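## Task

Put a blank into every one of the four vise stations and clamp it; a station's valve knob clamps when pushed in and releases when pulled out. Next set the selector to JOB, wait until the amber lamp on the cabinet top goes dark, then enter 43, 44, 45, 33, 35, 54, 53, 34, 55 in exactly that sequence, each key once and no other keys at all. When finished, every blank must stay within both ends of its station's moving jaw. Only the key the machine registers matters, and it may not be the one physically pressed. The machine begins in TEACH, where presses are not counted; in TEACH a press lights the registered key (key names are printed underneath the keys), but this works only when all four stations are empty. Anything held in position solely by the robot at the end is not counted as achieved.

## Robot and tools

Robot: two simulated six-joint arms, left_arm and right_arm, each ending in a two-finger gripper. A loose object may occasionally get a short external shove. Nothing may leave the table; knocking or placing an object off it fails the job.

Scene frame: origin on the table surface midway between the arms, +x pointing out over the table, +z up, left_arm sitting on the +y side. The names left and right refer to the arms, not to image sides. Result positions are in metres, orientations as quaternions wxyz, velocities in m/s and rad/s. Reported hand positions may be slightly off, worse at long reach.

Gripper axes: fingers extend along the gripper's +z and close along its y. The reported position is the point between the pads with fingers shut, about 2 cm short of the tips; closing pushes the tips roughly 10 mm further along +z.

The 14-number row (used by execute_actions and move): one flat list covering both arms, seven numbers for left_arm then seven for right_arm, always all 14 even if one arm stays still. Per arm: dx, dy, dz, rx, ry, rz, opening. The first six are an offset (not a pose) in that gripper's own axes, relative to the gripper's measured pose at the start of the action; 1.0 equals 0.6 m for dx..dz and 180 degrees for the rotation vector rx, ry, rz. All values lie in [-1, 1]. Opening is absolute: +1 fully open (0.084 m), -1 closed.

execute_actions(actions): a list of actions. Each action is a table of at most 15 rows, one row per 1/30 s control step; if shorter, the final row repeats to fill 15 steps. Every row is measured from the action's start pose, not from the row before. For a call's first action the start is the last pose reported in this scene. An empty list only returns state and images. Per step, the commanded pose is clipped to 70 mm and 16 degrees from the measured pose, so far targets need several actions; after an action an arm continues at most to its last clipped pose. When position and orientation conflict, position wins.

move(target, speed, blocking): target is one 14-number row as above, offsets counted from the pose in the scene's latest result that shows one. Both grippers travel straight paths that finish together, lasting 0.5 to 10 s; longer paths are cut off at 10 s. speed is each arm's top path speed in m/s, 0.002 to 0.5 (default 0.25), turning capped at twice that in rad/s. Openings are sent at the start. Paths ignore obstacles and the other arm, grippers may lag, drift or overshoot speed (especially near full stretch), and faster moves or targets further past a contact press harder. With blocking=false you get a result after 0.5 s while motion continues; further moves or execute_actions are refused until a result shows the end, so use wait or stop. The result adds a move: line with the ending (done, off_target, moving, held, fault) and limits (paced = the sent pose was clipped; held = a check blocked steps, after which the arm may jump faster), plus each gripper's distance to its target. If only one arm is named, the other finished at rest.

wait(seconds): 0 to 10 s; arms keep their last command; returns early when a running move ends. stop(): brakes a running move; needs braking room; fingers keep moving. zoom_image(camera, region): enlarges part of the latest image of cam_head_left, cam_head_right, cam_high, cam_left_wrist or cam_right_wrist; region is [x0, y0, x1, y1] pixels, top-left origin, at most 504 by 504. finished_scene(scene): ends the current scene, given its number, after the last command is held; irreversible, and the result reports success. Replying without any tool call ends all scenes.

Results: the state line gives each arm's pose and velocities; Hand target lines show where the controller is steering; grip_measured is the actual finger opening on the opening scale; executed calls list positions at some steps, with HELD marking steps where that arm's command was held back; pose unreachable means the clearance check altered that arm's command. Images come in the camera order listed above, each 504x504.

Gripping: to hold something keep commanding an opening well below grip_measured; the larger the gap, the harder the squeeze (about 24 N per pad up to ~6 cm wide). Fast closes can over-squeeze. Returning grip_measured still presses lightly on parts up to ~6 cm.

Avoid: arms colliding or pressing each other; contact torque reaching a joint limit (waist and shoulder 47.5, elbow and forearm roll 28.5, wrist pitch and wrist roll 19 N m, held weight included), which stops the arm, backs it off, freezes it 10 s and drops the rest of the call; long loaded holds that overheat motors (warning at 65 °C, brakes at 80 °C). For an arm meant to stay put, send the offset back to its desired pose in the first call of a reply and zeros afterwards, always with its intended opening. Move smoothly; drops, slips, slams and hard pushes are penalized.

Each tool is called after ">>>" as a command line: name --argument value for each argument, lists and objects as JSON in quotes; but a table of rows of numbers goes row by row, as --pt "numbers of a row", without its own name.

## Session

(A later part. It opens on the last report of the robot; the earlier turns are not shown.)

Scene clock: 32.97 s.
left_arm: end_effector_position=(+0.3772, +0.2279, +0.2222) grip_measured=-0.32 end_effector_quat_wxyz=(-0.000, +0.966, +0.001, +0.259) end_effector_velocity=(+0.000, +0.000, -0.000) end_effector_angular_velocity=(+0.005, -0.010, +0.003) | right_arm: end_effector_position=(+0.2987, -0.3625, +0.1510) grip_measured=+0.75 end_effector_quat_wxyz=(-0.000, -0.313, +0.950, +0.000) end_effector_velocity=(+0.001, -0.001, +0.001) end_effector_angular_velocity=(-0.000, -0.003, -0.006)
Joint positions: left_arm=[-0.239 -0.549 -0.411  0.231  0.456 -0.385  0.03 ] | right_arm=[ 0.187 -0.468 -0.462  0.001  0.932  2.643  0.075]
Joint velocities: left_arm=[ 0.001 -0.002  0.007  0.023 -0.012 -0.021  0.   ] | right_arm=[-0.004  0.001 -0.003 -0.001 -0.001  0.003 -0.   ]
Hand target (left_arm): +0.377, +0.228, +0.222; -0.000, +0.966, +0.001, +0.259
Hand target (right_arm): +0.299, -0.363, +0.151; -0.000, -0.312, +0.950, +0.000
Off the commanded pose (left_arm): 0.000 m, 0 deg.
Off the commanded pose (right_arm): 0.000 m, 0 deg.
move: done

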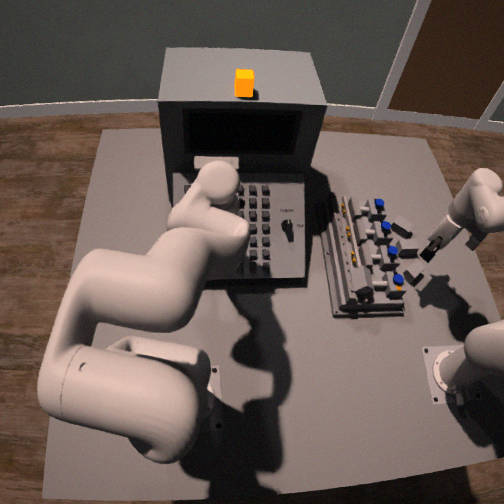

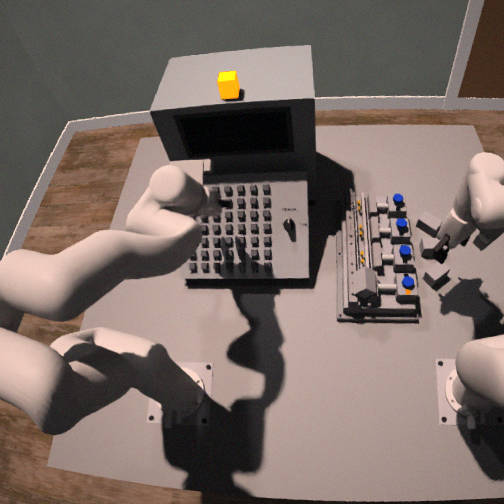

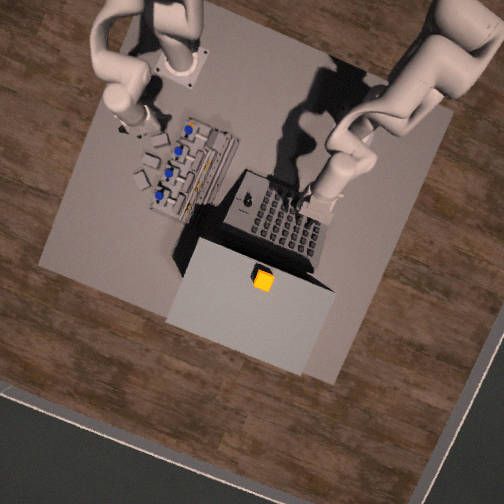

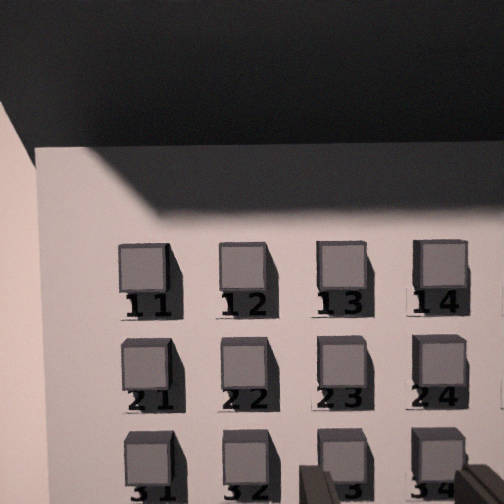

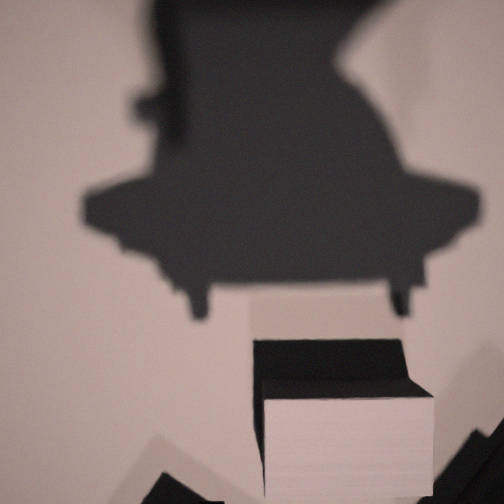

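>>> move --target '[0,0,0,0,0,0,-0.3,-0.007,0,0.176,0,0,0,0.75]'

>>> move --target '[0,0,0,0,0,0,-0.3,0,0,0,0,0,0,0.1]'

>>> move --target '[0,0,0,0,0,0,-0.3,0,0,-0.225,0,0,0,0.1]' --speed 0.3

>>> move --target '[0,0,0,0,0,0,-0.3,-0.231,0.258,0,0,0,-0.298,0.1]' --speed 0.4

>>> move --target '[0,0,0,0,0,0,-0.3,0,0,0.075,0,0,0,0.1]' --speed 0.15

Scene clock: 37.63 s.
left_arm: end_effector_position=(+0.3772, +0.2279, +0.2222) grip_measured=-0.32 end_effector_quat_wxyz=(-0.000, +0.966, +0.001, +0.259) end_effector_velocity=(-0.000, -0.000, -0.000) end_effector_angular_velocity=(+0.000, +0.001, -0.001) | right_arm: end_effector_position=(+0.3017, -0.3596, +0.0458) grip_measured=+0.75 end_effector_quat_wxyz=(+0.000, -0.313, +0.950, +0.001) end_effector_velocity=(+0.001, +0.000, -0.001) end_effector_angular_velocity=(+0.001, -0.000, -0.001)
Joint positions: left_arm=[-0.239 -0.549 -0.411  0.231  0.456 -0.385  0.03 ] | right_arm=[ 0.195 -0.164 -0.355  0.002  0.519  2.648  0.075]
Joint velocities: left_arm=[-0.     0.001  0.     0.    -0.001  0.    -0.   ] | right_arm=[-0.     0.009 -0.003  0.001 -0.006  0.    -0.   ]
Hand target (left_arm): +0.377, +0.228, +0.222; -0.000, +0.966, +0.001, +0.259
Hand target (right_arm): +0.302, -0.360, +0.045; -0.000, -0.313, +0.950, +0.001
Off the commanded pose (left_arm): 0.000 m, 0 deg.
Off the commanded pose (right_arm): 0.001 m, 0 deg.
move: done

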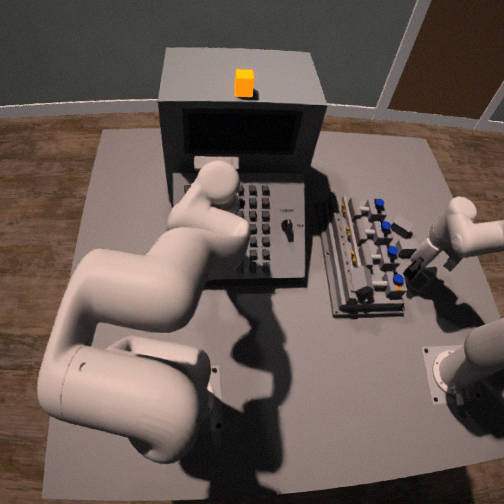

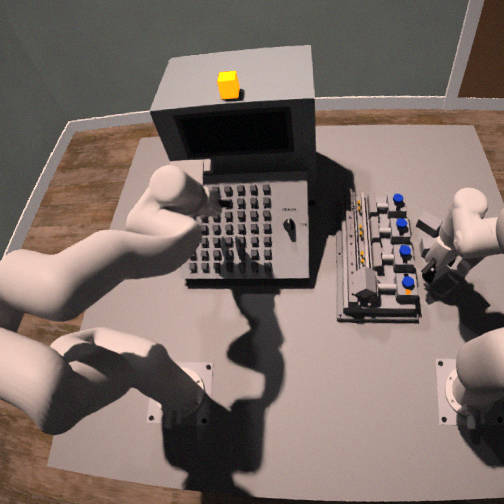

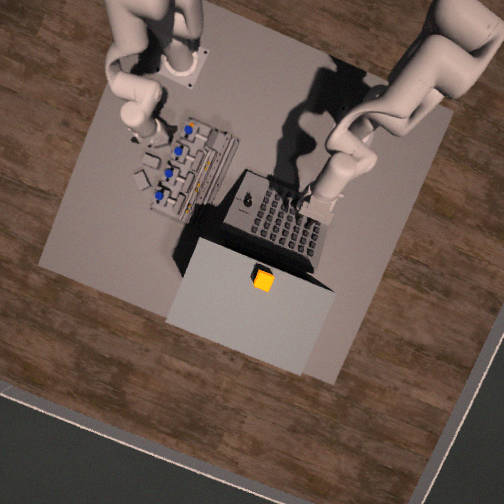

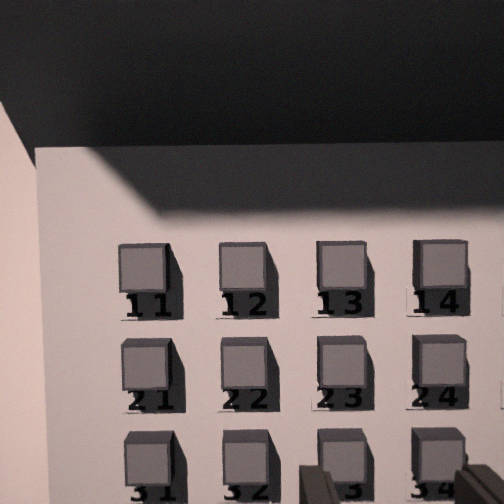

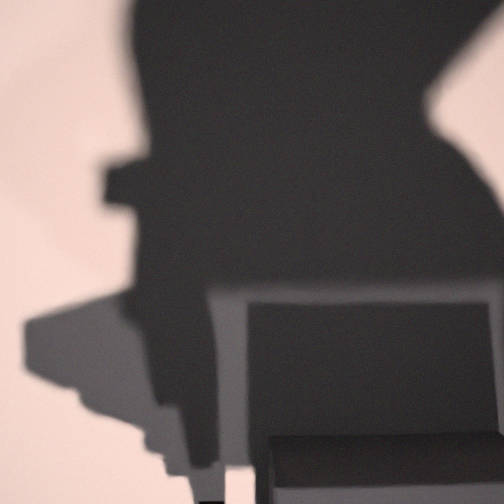

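Scene clock: 38.13 s.
left_arm: end_effector_position=(+0.3772, +0.2279, +0.2222) grip_measured=-0.32 end_effector_quat_wxyz=(-0.000, +0.966, +0.001, +0.259) end_effector_velocity=(-0.000, +0.000, +0.000) end_effector_angular_velocity=(+0.001, -0.000, -0.000) | right_arm: end_effector_position=(+0.3017, -0.3596, +0.0458) grip_measured=+0.37 end_effector_quat_wxyz=(+0.000, -0.313, +0.950, +0.001) end_effector_velocity=(-0.001, -0.000, -0.000) end_effector_angular_velocity=(-0.000, +0.001, +0.001)
Joint positions: left_arm=[-0.239 -0.549 -0.411  0.231  0.456 -0.385  0.03 ] | right_arm=[ 0.195 -0.164 -0.355  0.002  0.519  2.648  0.06 ]
Joint velocities: left_arm=[ 0.    -0.001  0.     0.001  0.    -0.    -0.   ] | right_arm=[ 0.    -0.001  0.002 -0.     0.     0.     0.   ]
Hand target (left_arm): +0.377, +0.228, +0.222; -0.000, +0.966, +0.001, +0.259
Hand target (right_arm): +0.302, -0.360, +0.046; +0.000, -0.313, +0.950, +0.001
Off the commanded pose (left_arm): 0.000 m, 0 deg.
Off the commanded pose (right_arm): 0.000 m, 0 deg.
move: done

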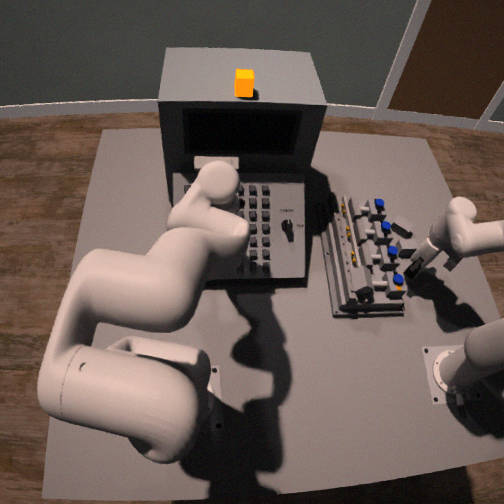

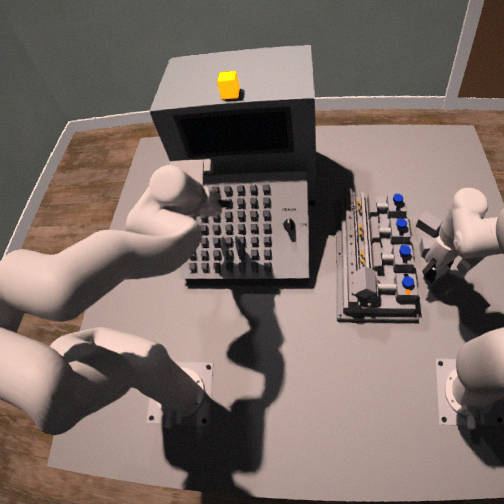

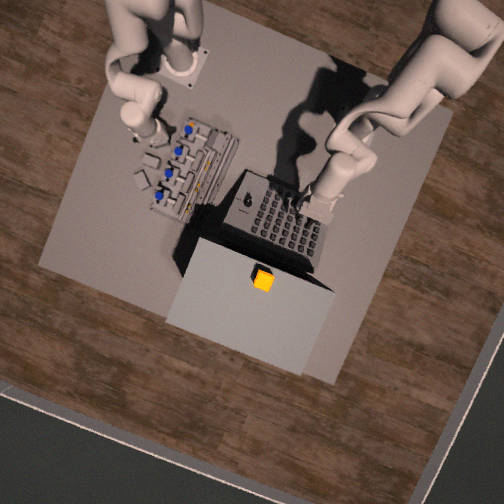

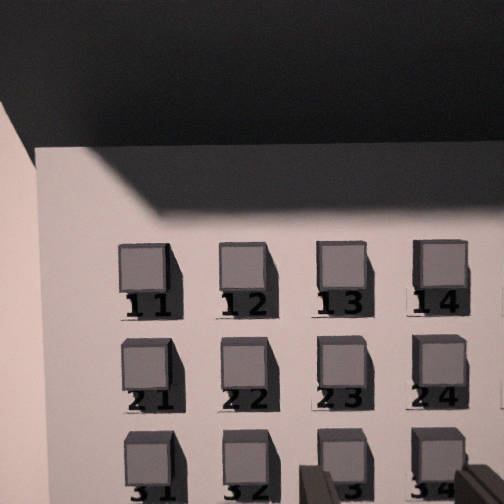

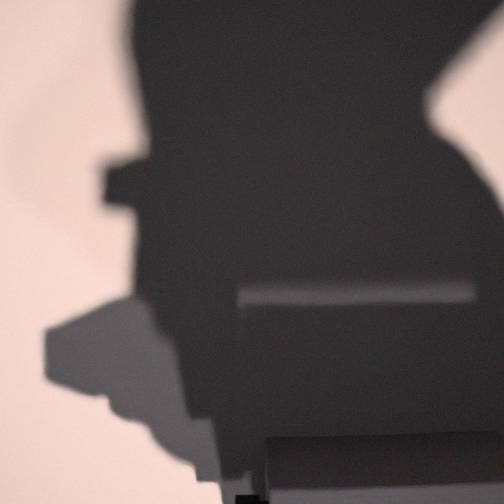

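Scene clock: 39.27 s.
left_arm: end_effector_position=(+0.3772, +0.2279, +0.2222) grip_measured=-0.32 end_effector_quat_wxyz=(-0.000, +0.966, +0.001, +0.259) end_effector_velocity=(+0.000, -0.000, +0.000) end_effector_angular_velocity=(+0.001, -0.001, -0.001) | right_arm: end_effector_position=(+0.3020, -0.3601, +0.1803) grip_measured=+0.37 end_effector_quat_wxyz=(-0.001, -0.313, +0.950, +0.000) end_effector_velocity=(+0.001, +0.000, +0.004) end_effector_angular_velocity=(+0.001, -0.004, -0.000)
Joint positions: left_arm=[-0.239 -0.549 -0.411  0.231  0.456 -0.385  0.03 ] | right_arm=[ 0.193 -0.5   -0.528  0.001  1.029  2.649  0.06 ]
Joint velocities: left_arm=[-0.     0.    -0.     0.001 -0.    -0.     0.   ] | right_arm=[-0.    -0.006 -0.005  0.001  0.007 -0.     0.   ]
Hand target (left_arm): +0.377, +0.228, +0.222; -0.000, +0.966, +0.001, +0.259
Hand target (right_arm): +0.302, -0.360, +0.181; -0.000, -0.313, +0.950, +0.000
Off the commanded pose (left_arm): 0.000 m, 0 deg.
Off the commanded pose (right_arm): 0.001 m, 0 deg.
move: done

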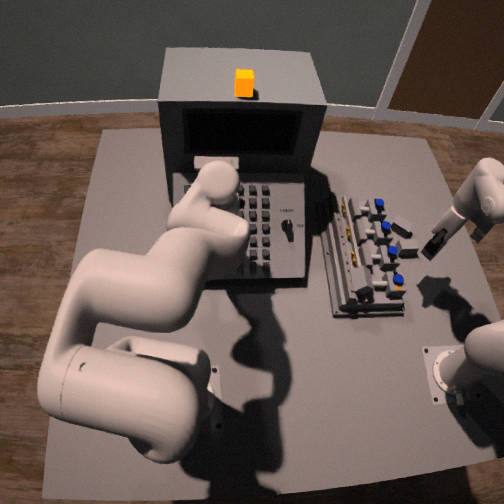

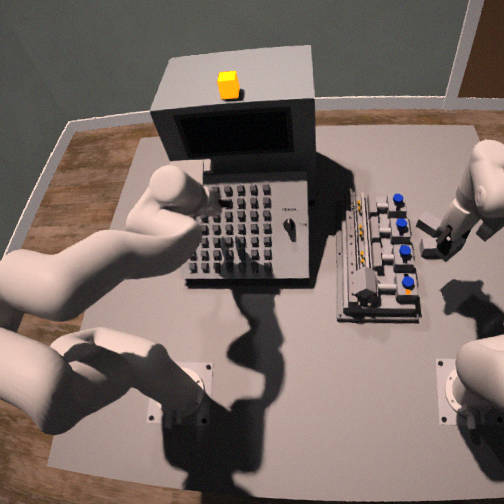

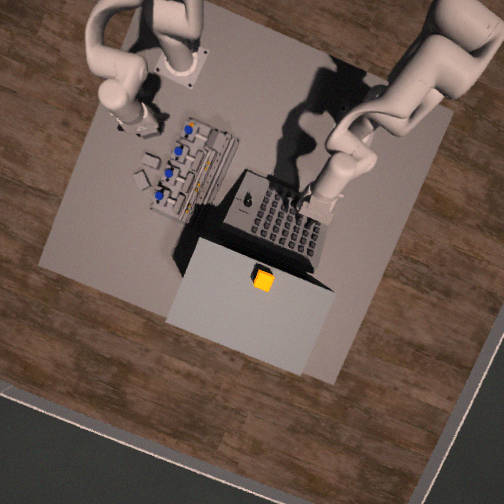

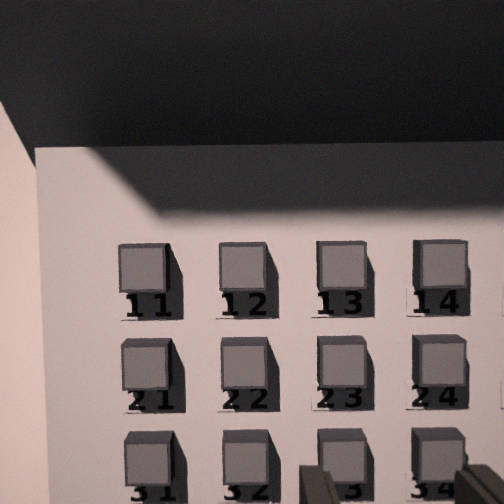

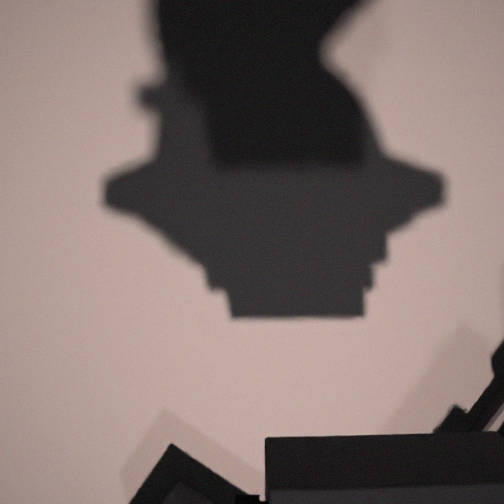

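Scene clock: 41.00 s.
left_arm: end_effector_position=(+0.3772, +0.2279, +0.2222) grip_measured=-0.32 end_effector_quat_wxyz=(-0.000, +0.966, +0.001, +0.259) end_effector_velocity=(-0.000, +0.000, -0.000) end_effector_angular_velocity=(+0.004, +0.001, -0.002) | right_arm: end_effector_position=(+0.3214, -0.1531, +0.1806) grip_measured=+0.37 end_effector_quat_wxyz=(-0.001, +0.707, -0.707, -0.001) end_effector_velocity=(+0.001, +0.003, +0.001) end_effector_angular_velocity=(+0.001, +0.000, +0.009)
Joint positions: left_arm=[-0.239 -0.549 -0.411  0.231  0.456 -0.385  0.03 ] | right_arm=[ 0.694 -0.132 -0.855  0.003  0.986  2.213  0.06 ]
Joint velocities: left_arm=[-0.     0.001  0.     0.004  0.001 -0.     0.   ] | right_arm=[ 0.003  0.005 -0.008  0.001  0.002 -0.006  0.   ]
Hand target (left_arm): +0.377, +0.228, +0.222; -0.000, +0.966, +0.001, +0.259
Hand target (right_arm): +0.321, -0.153, +0.181; -0.000, +0.708, -0.707, -0.001
Off the commanded pose (left_arm): 0.000 m, 0 deg.
Off the commanded pose (right_arm): 0.000 m, 0 deg.
move: done

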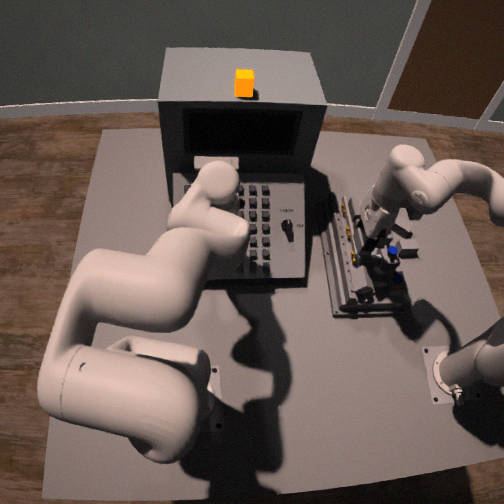

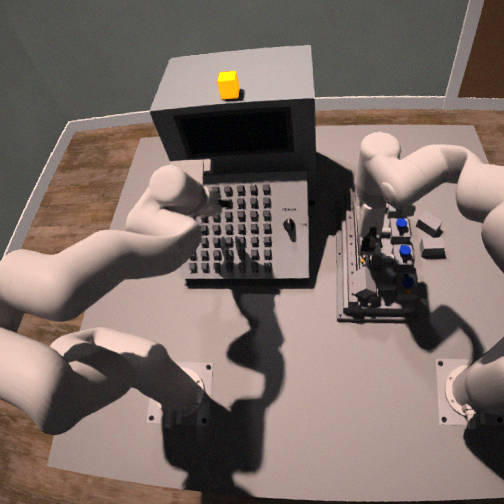

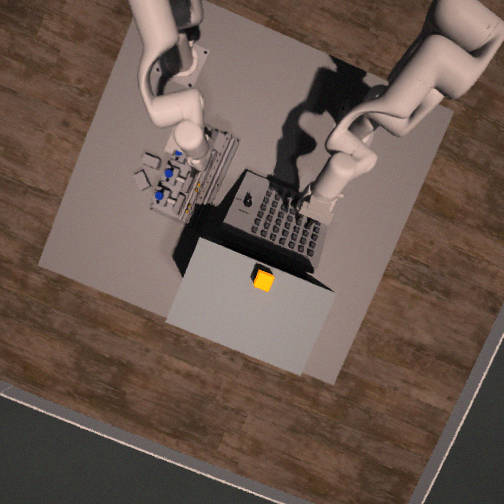

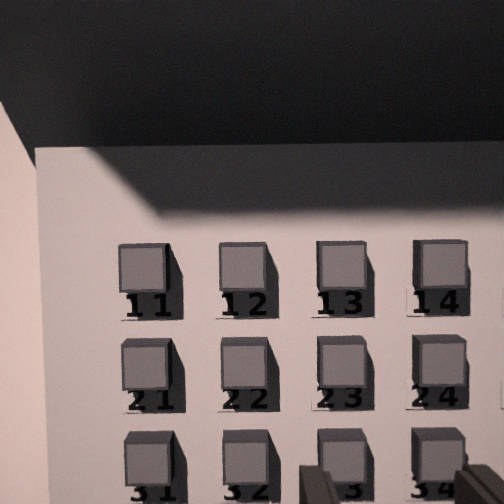

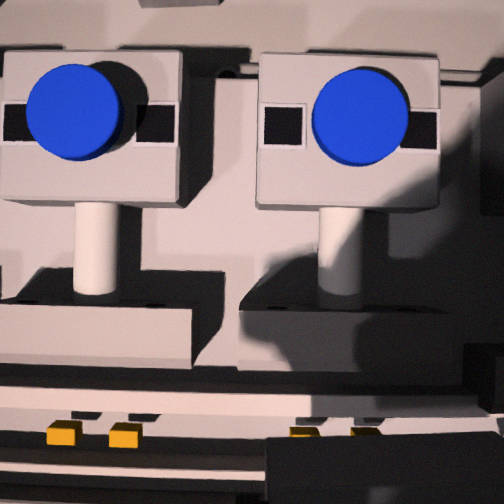

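Scene clock: 41.87 s.
left_arm: end_effector_position=(+0.3772, +0.2279, +0.2222) grip_measured=-0.32 end_effector_quat_wxyz=(-0.000, +0.966, +0.001, +0.259) end_effector_velocity=(+0.000, +0.000, +0.000) end_effector_angular_velocity=(-0.001, +0.000, +0.001) | right_arm: end_effector_position=(+0.3214, -0.1529, +0.1361) grip_measured=+0.37 end_effector_quat_wxyz=(-0.001, +0.707, -0.707, -0.001) end_effector_velocity=(-0.001, -0.001, -0.004) end_effector_angular_velocity=(-0.003, +0.003, +0.001)
Joint positions: left_arm=[-0.239 -0.549 -0.411  0.231  0.456 -0.385  0.03 ] | right_arm=[ 0.694 -0.064 -0.789  0.003  0.852  2.213  0.06 ]
Joint velocities: left_arm=[ 0.     0.    -0.001 -0.001  0.001  0.    -0.   ] | right_arm=[-0.     0.006  0.005 -0.001 -0.007 -0.    -0.   ]
Hand target (left_arm): +0.377, +0.228, +0.222; -0.000, +0.966, +0.001, +0.259
Hand target (right_arm): +0.321, -0.153, +0.136; -0.001, +0.707, -0.707, -0.001
Off the commanded pose (left_arm): 0.000 m, 0 deg.
Off the commanded pose (right_arm): 0.001 m, 0 deg.
move: done

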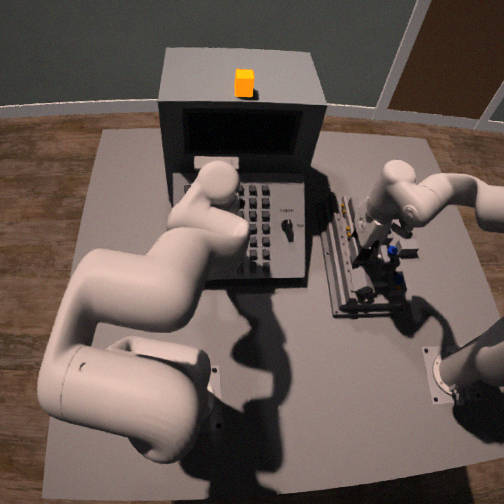

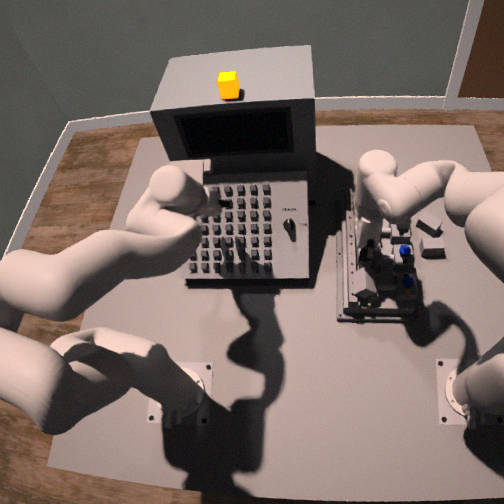

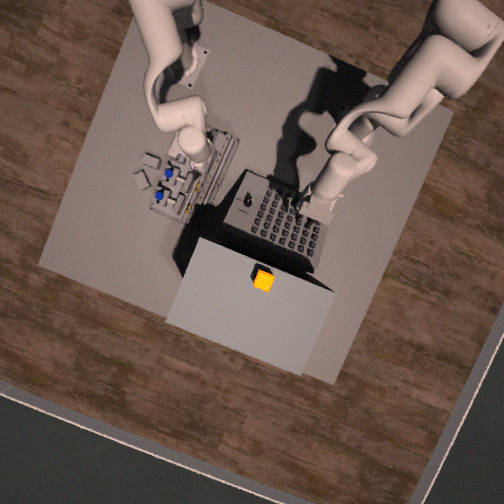

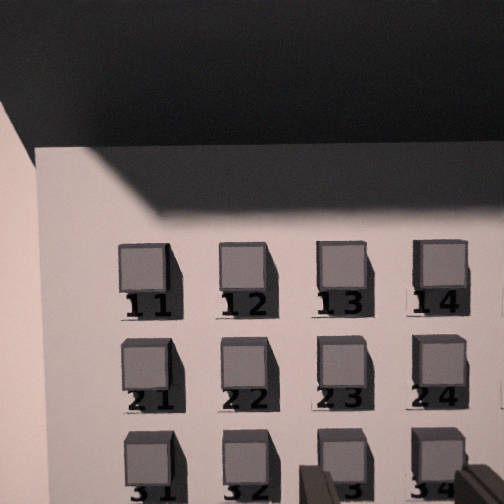

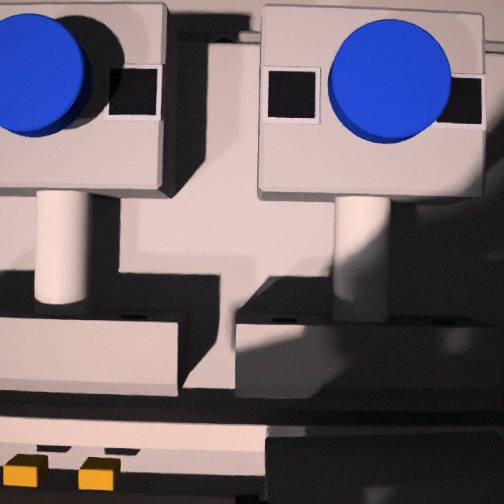

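>>> move --target '[0,0,0,0,0,0,-0.3,0.003,-0.002,0.035,0,0,0,0.1]' --speed 0.06

Scene clock: 44.93 s.
left_arm: end_effector_position=(+0.3772, +0.2279, +0.2222) grip_measured=-0.32 end_effector_quat_wxyz=(-0.000, +0.966, +0.001, +0.259) end_effector_velocity=(-0.000, -0.000, -0.000) end_effector_angular_velocity=(+0.000, +0.001, -0.000) | right_arm: end_effector_position=(+0.3231, -0.1541, +0.1163) grip_measured=+0.37 end_effector_quat_wxyz=(-0.002, +0.707, -0.707, -0.001) end_effector_velocity=(+0.000, +0.000, -0.001) end_effector_angular_velocity=(+0.001, -0.001, -0.000)
Joint positions: left_arm=[-0.239 -0.549 -0.411  0.231  0.456 -0.385  0.03 ] | right_arm=[ 0.69  -0.027 -0.765  0.003  0.788  2.208  0.06 ]
Joint velocities: left_arm=[-0.     0.001  0.    -0.     0.     0.    -0.   ] | right_arm=[-0.     0.003  0.001 -0.    -0.005  0.     0.   ]
Hand target (left_arm): +0.377, +0.228, +0.222; -0.000, +0.966, +0.001, +0.259
Hand target (right_arm): +0.323, -0.155, +0.115; -0.001, +0.707, -0.707, -0.001
Off the commanded pose (left_arm): 0.000 m, 0 deg.
Off the commanded pose (right_arm): 0.001 m, 0 deg.
move: done

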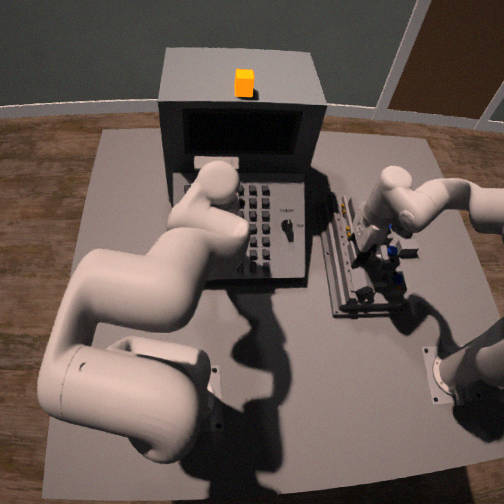

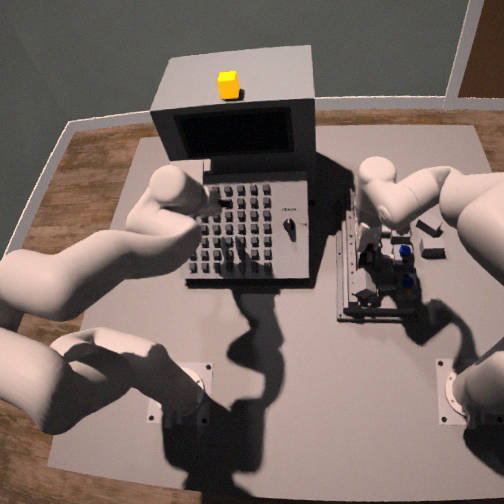

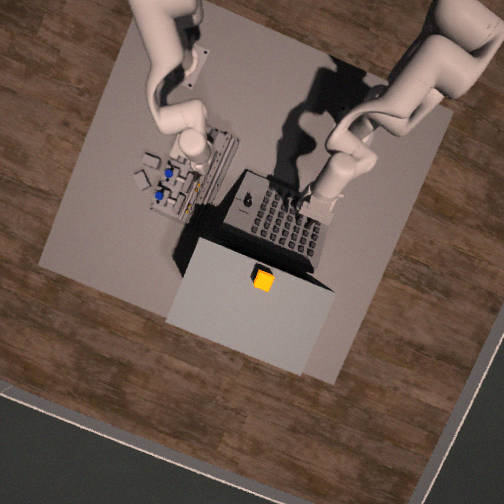

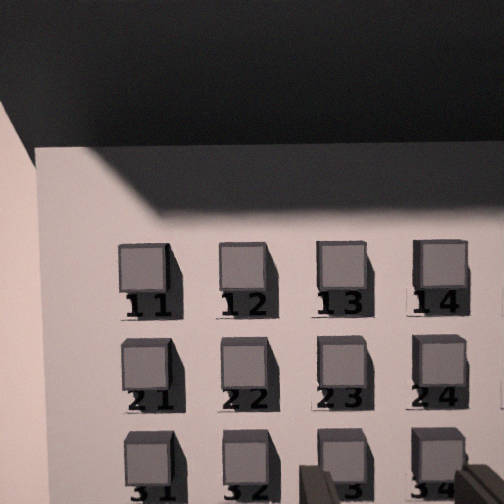

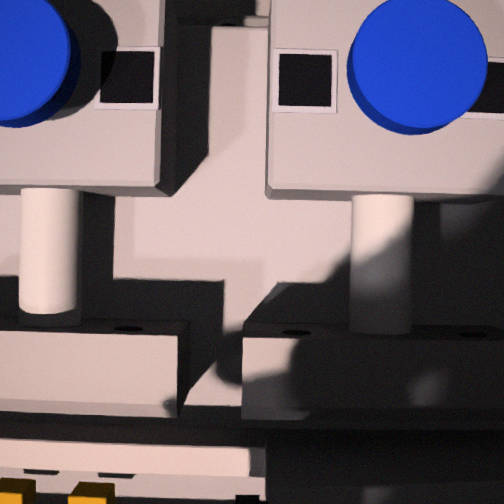

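>>> execute_actions --actions '[[[0,0,0,0,0,0,-0.3,0,0,0.003,0,0,0,0.1]],[[0,0,0,0,0,0,-0.3,0,0,0,0,0,0,0.6]]]'

>>> move --target '[0,0,0,0,0,0,-0.3,0,0,-0.1,0,0,0,0.6]'

Scene clock: 46.43 s.
left_arm: end_effector_position=(+0.3772, +0.2279, +0.2222) grip_measured=-0.32 end_effector_quat_wxyz=(-0.000, +0.966, +0.001, +0.259) end_effector_velocity=(+0.000, -0.000, -0.000) end_effector_angular_velocity=(+0.000, -0.000, -0.001) | right_arm: end_effector_position=(+0.3234, -0.1539, +0.1148) grip_measured=+0.59 end_effector_quat_wxyz=(-0.003, +0.707, -0.707, -0.001) end_effector_velocity=(+0.001, +0.001, +0.003) end_effector_angular_velocity=(+0.004, -0.006, +0.000)
Joint positions: left_arm=[-0.239 -0.549 -0.411  0.231  0.456 -0.385  0.03 ] | right_arm=[ 0.69  -0.024 -0.764  0.003  0.782  2.208  0.069]
Joint velocities: left_arm=[-0.  0. -0.  0. -0.  0. -0.] | right_arm=[ 0.    -0.005 -0.003 -0.     0.    -0.     0.001]
Hand target (left_arm): +0.377, +0.228, +0.222; -0.000, +0.966, +0.001, +0.259
Hand target (right_arm): +0.324, -0.154, +0.115; -0.003, +0.707, -0.707, -0.001
Off the commanded pose (left_arm): 0.000 m, 0 deg.
Off the commanded pose (right_arm): 0.001 m, 0 deg.
Step readings (end_effector_position; steps 1 to 15: 1st action; 16 to 30: 2nd action):
0: left_arm (+0.3772, +0.2279, +0.2222) | right_arm (+0.3230, -0.1541, +0.1160)
1: left_arm (+0.3772, +0.2279, +0.2222) | right_arm (+0.3230, -0.1541, +0.1159)
2: left_arm (+0.3772, +0.2279, +0.2222) | right_arm (+0.3231, -0.1541, +0.1159)
4: left_arm (+0.3772, +0.2279, +0.2222) | right_arm (+0.3234, -0.1539, +0.1158)
8: left_arm (+0.3772, +0.2279, +0.2222) | right_arm (+0.3237, -0.1537, +0.1157)
15: left_arm (+0.3772, +0.2279, +0.2222) | right_arm (+0.3237, -0.1537, +0.1154)
16: left_arm (+0.3772, +0.2279, +0.2222) | right_arm (+0.3237, -0.1537, +0.1154)
17: left_arm (+0.3772, +0.2279, +0.2222) | right_arm (+0.3237, -0.1536, +0.1154)
19: left_arm (+0.3772, +0.2279, +0.2222) | right_arm (+0.3221, -0.1550, +0.1126)
23: left_arm (+0.3772, +0.2279, +0.2222) | right_arm (+0.3214, -0.1554, +0.1118)
30: end_effector_position above

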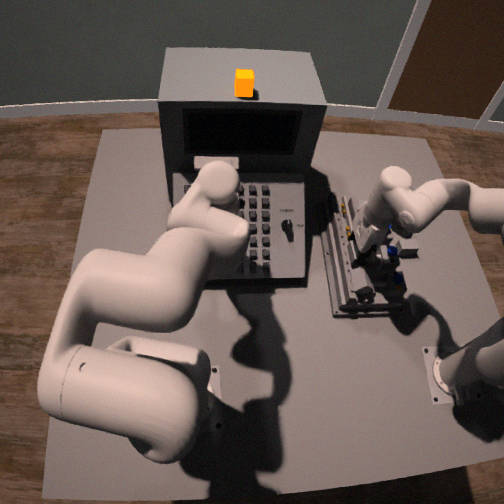

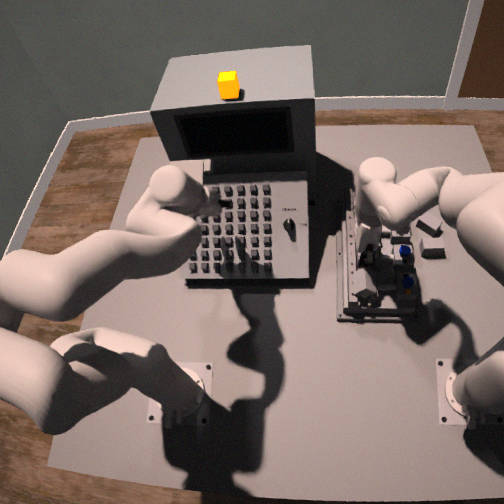

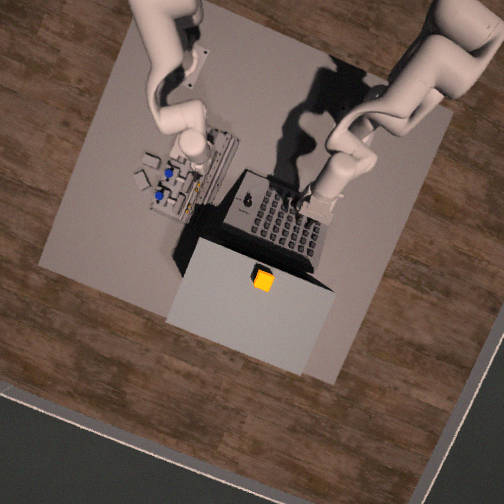

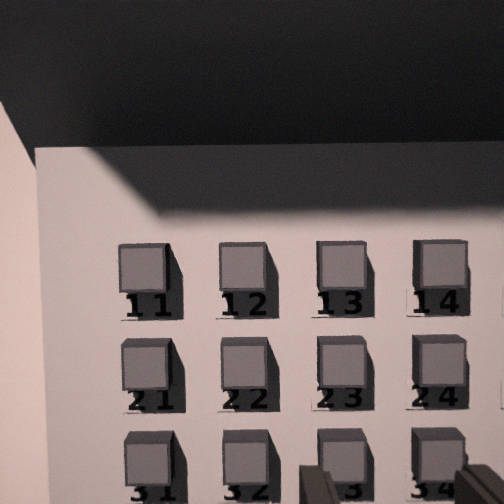

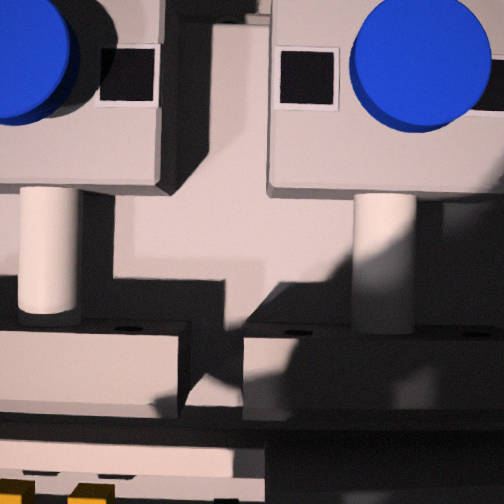

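Scene clock: 47.30 s.
left_arm: end_effector_position=(+0.3772, +0.2279, +0.2222) grip_measured=-0.32 end_effector_quat_wxyz=(-0.000, +0.966, +0.001, +0.259) end_effector_velocity=(-0.000, +0.000, +0.000) end_effector_angular_velocity=(+0.001, -0.000, -0.000) | right_arm: end_effector_position=(+0.3233, -0.1544, +0.1741) grip_measured=+0.59 end_effector_quat_wxyz=(-0.002, +0.707, -0.707, -0.001) end_effector_velocity=(+0.001, +0.001, +0.005) end_effector_angular_velocity=(+0.002, -0.004, +0.000)
Joint positions: left_arm=[-0.239 -0.549 -0.411  0.231  0.456 -0.385  0.03 ] | right_arm=[ 0.689 -0.123 -0.844  0.003  0.963  2.208  0.069]
Joint velocities: left_arm=[ 0.    -0.001  0.     0.001  0.001 -0.    -0.   ] | right_arm=[ 0.    -0.005 -0.008 -0.001  0.009  0.    -0.   ]
Hand target (left_arm): +0.377, +0.228, +0.222; -0.000, +0.966, +0.001, +0.259
Hand target (right_arm): +0.323, -0.154, +0.175; -0.003, +0.707, -0.707, -0.001
Off the commanded pose (left_arm): 0.000 m, 0 deg.
Off the commanded pose (right_arm): 0.001 m, 0 deg.
move: done

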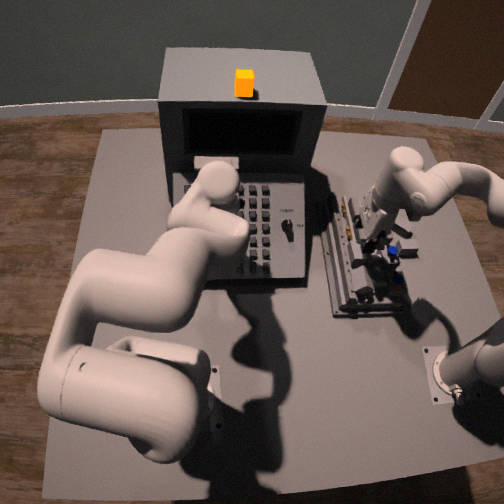

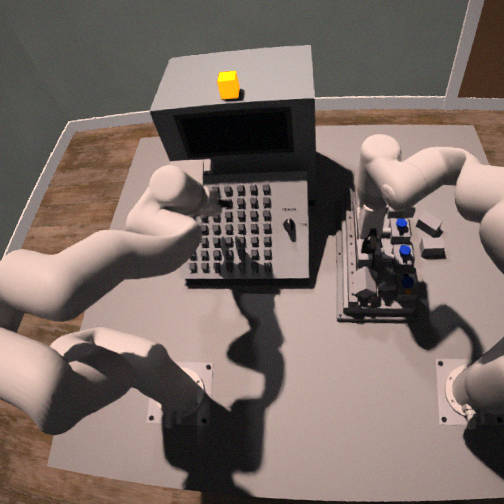

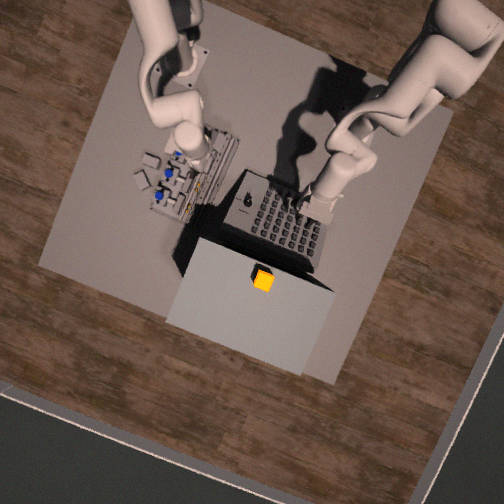

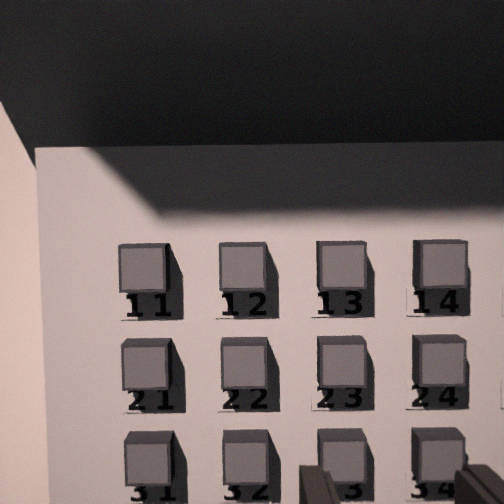

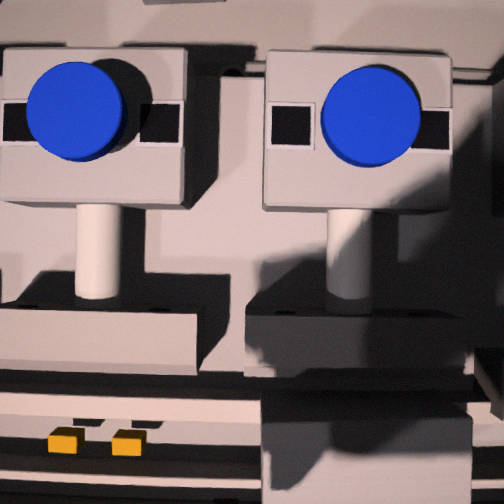

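>>> move --target '[0,0,0,0,0,0,-0.3,-0.09,0.12,-0.07,0,0,0,0.6]'

Scene clock: 48.67 s.
left_arm: end_effector_position=(+0.3772, +0.2279, +0.2222) grip_measured=-0.32 end_effector_quat_wxyz=(-0.000, +0.966, +0.001, +0.259) end_effector_velocity=(-0.000, -0.000, -0.000) end_effector_angular_velocity=(-0.001, -0.000, +0.000) | right_arm: end_effector_position=(+0.2514, -0.1007, +0.2162) grip_measured=+0.59 end_effector_quat_wxyz=(-0.002, +0.707, -0.707, -0.001) end_effector_velocity=(-0.001, +0.002, +0.003) end_effector_angular_velocity=(+0.003, -0.003, -0.000)
Joint positions: left_arm=[-0.239 -0.549 -0.411  0.231  0.456 -0.385  0.03 ] | right_arm=[ 0.903 -0.228 -0.865  0.002  1.088  2.423  0.069]
Joint velocities: left_arm=[-0.     0.     0.    -0.    -0.001 -0.001  0.   ] | right_arm=[ 0.005 -0.003 -0.004 -0.     0.002  0.005 -0.   ]
Hand target (left_arm): +0.377, +0.228, +0.222; -0.000, +0.966, +0.001, +0.259
Hand target (right_arm): +0.251, -0.100, +0.216; -0.002, +0.707, -0.707, -0.001
Off the commanded pose (left_arm): 0.000 m, 0 deg.
Off the commanded pose (right_arm): 0.000 m, 0 deg.
move: done

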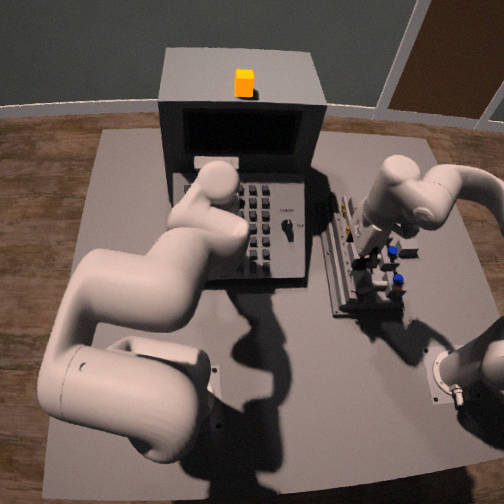

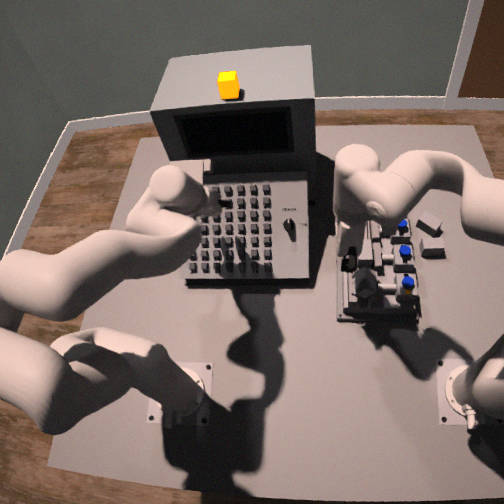

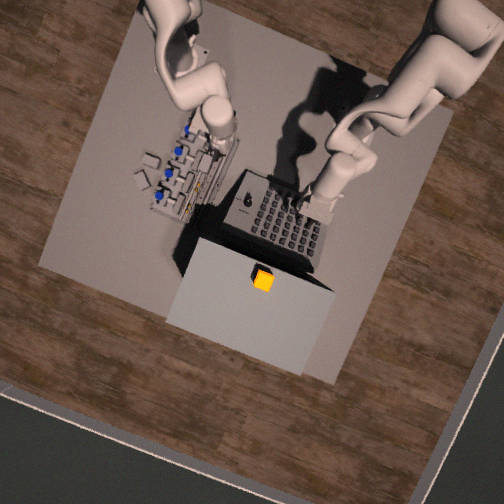

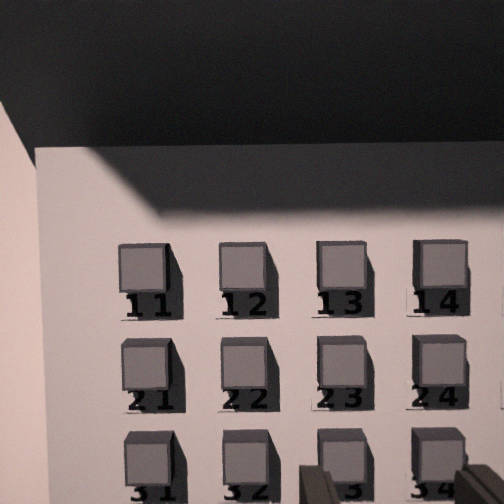

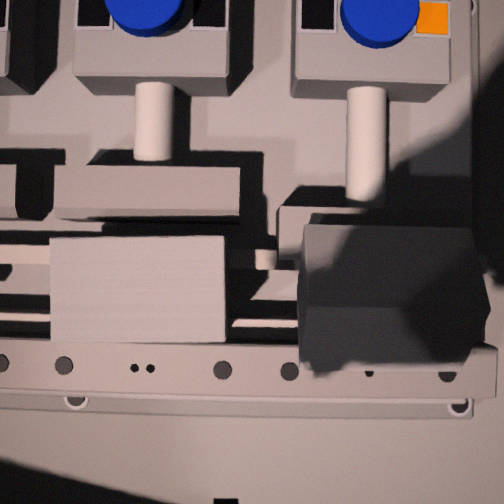

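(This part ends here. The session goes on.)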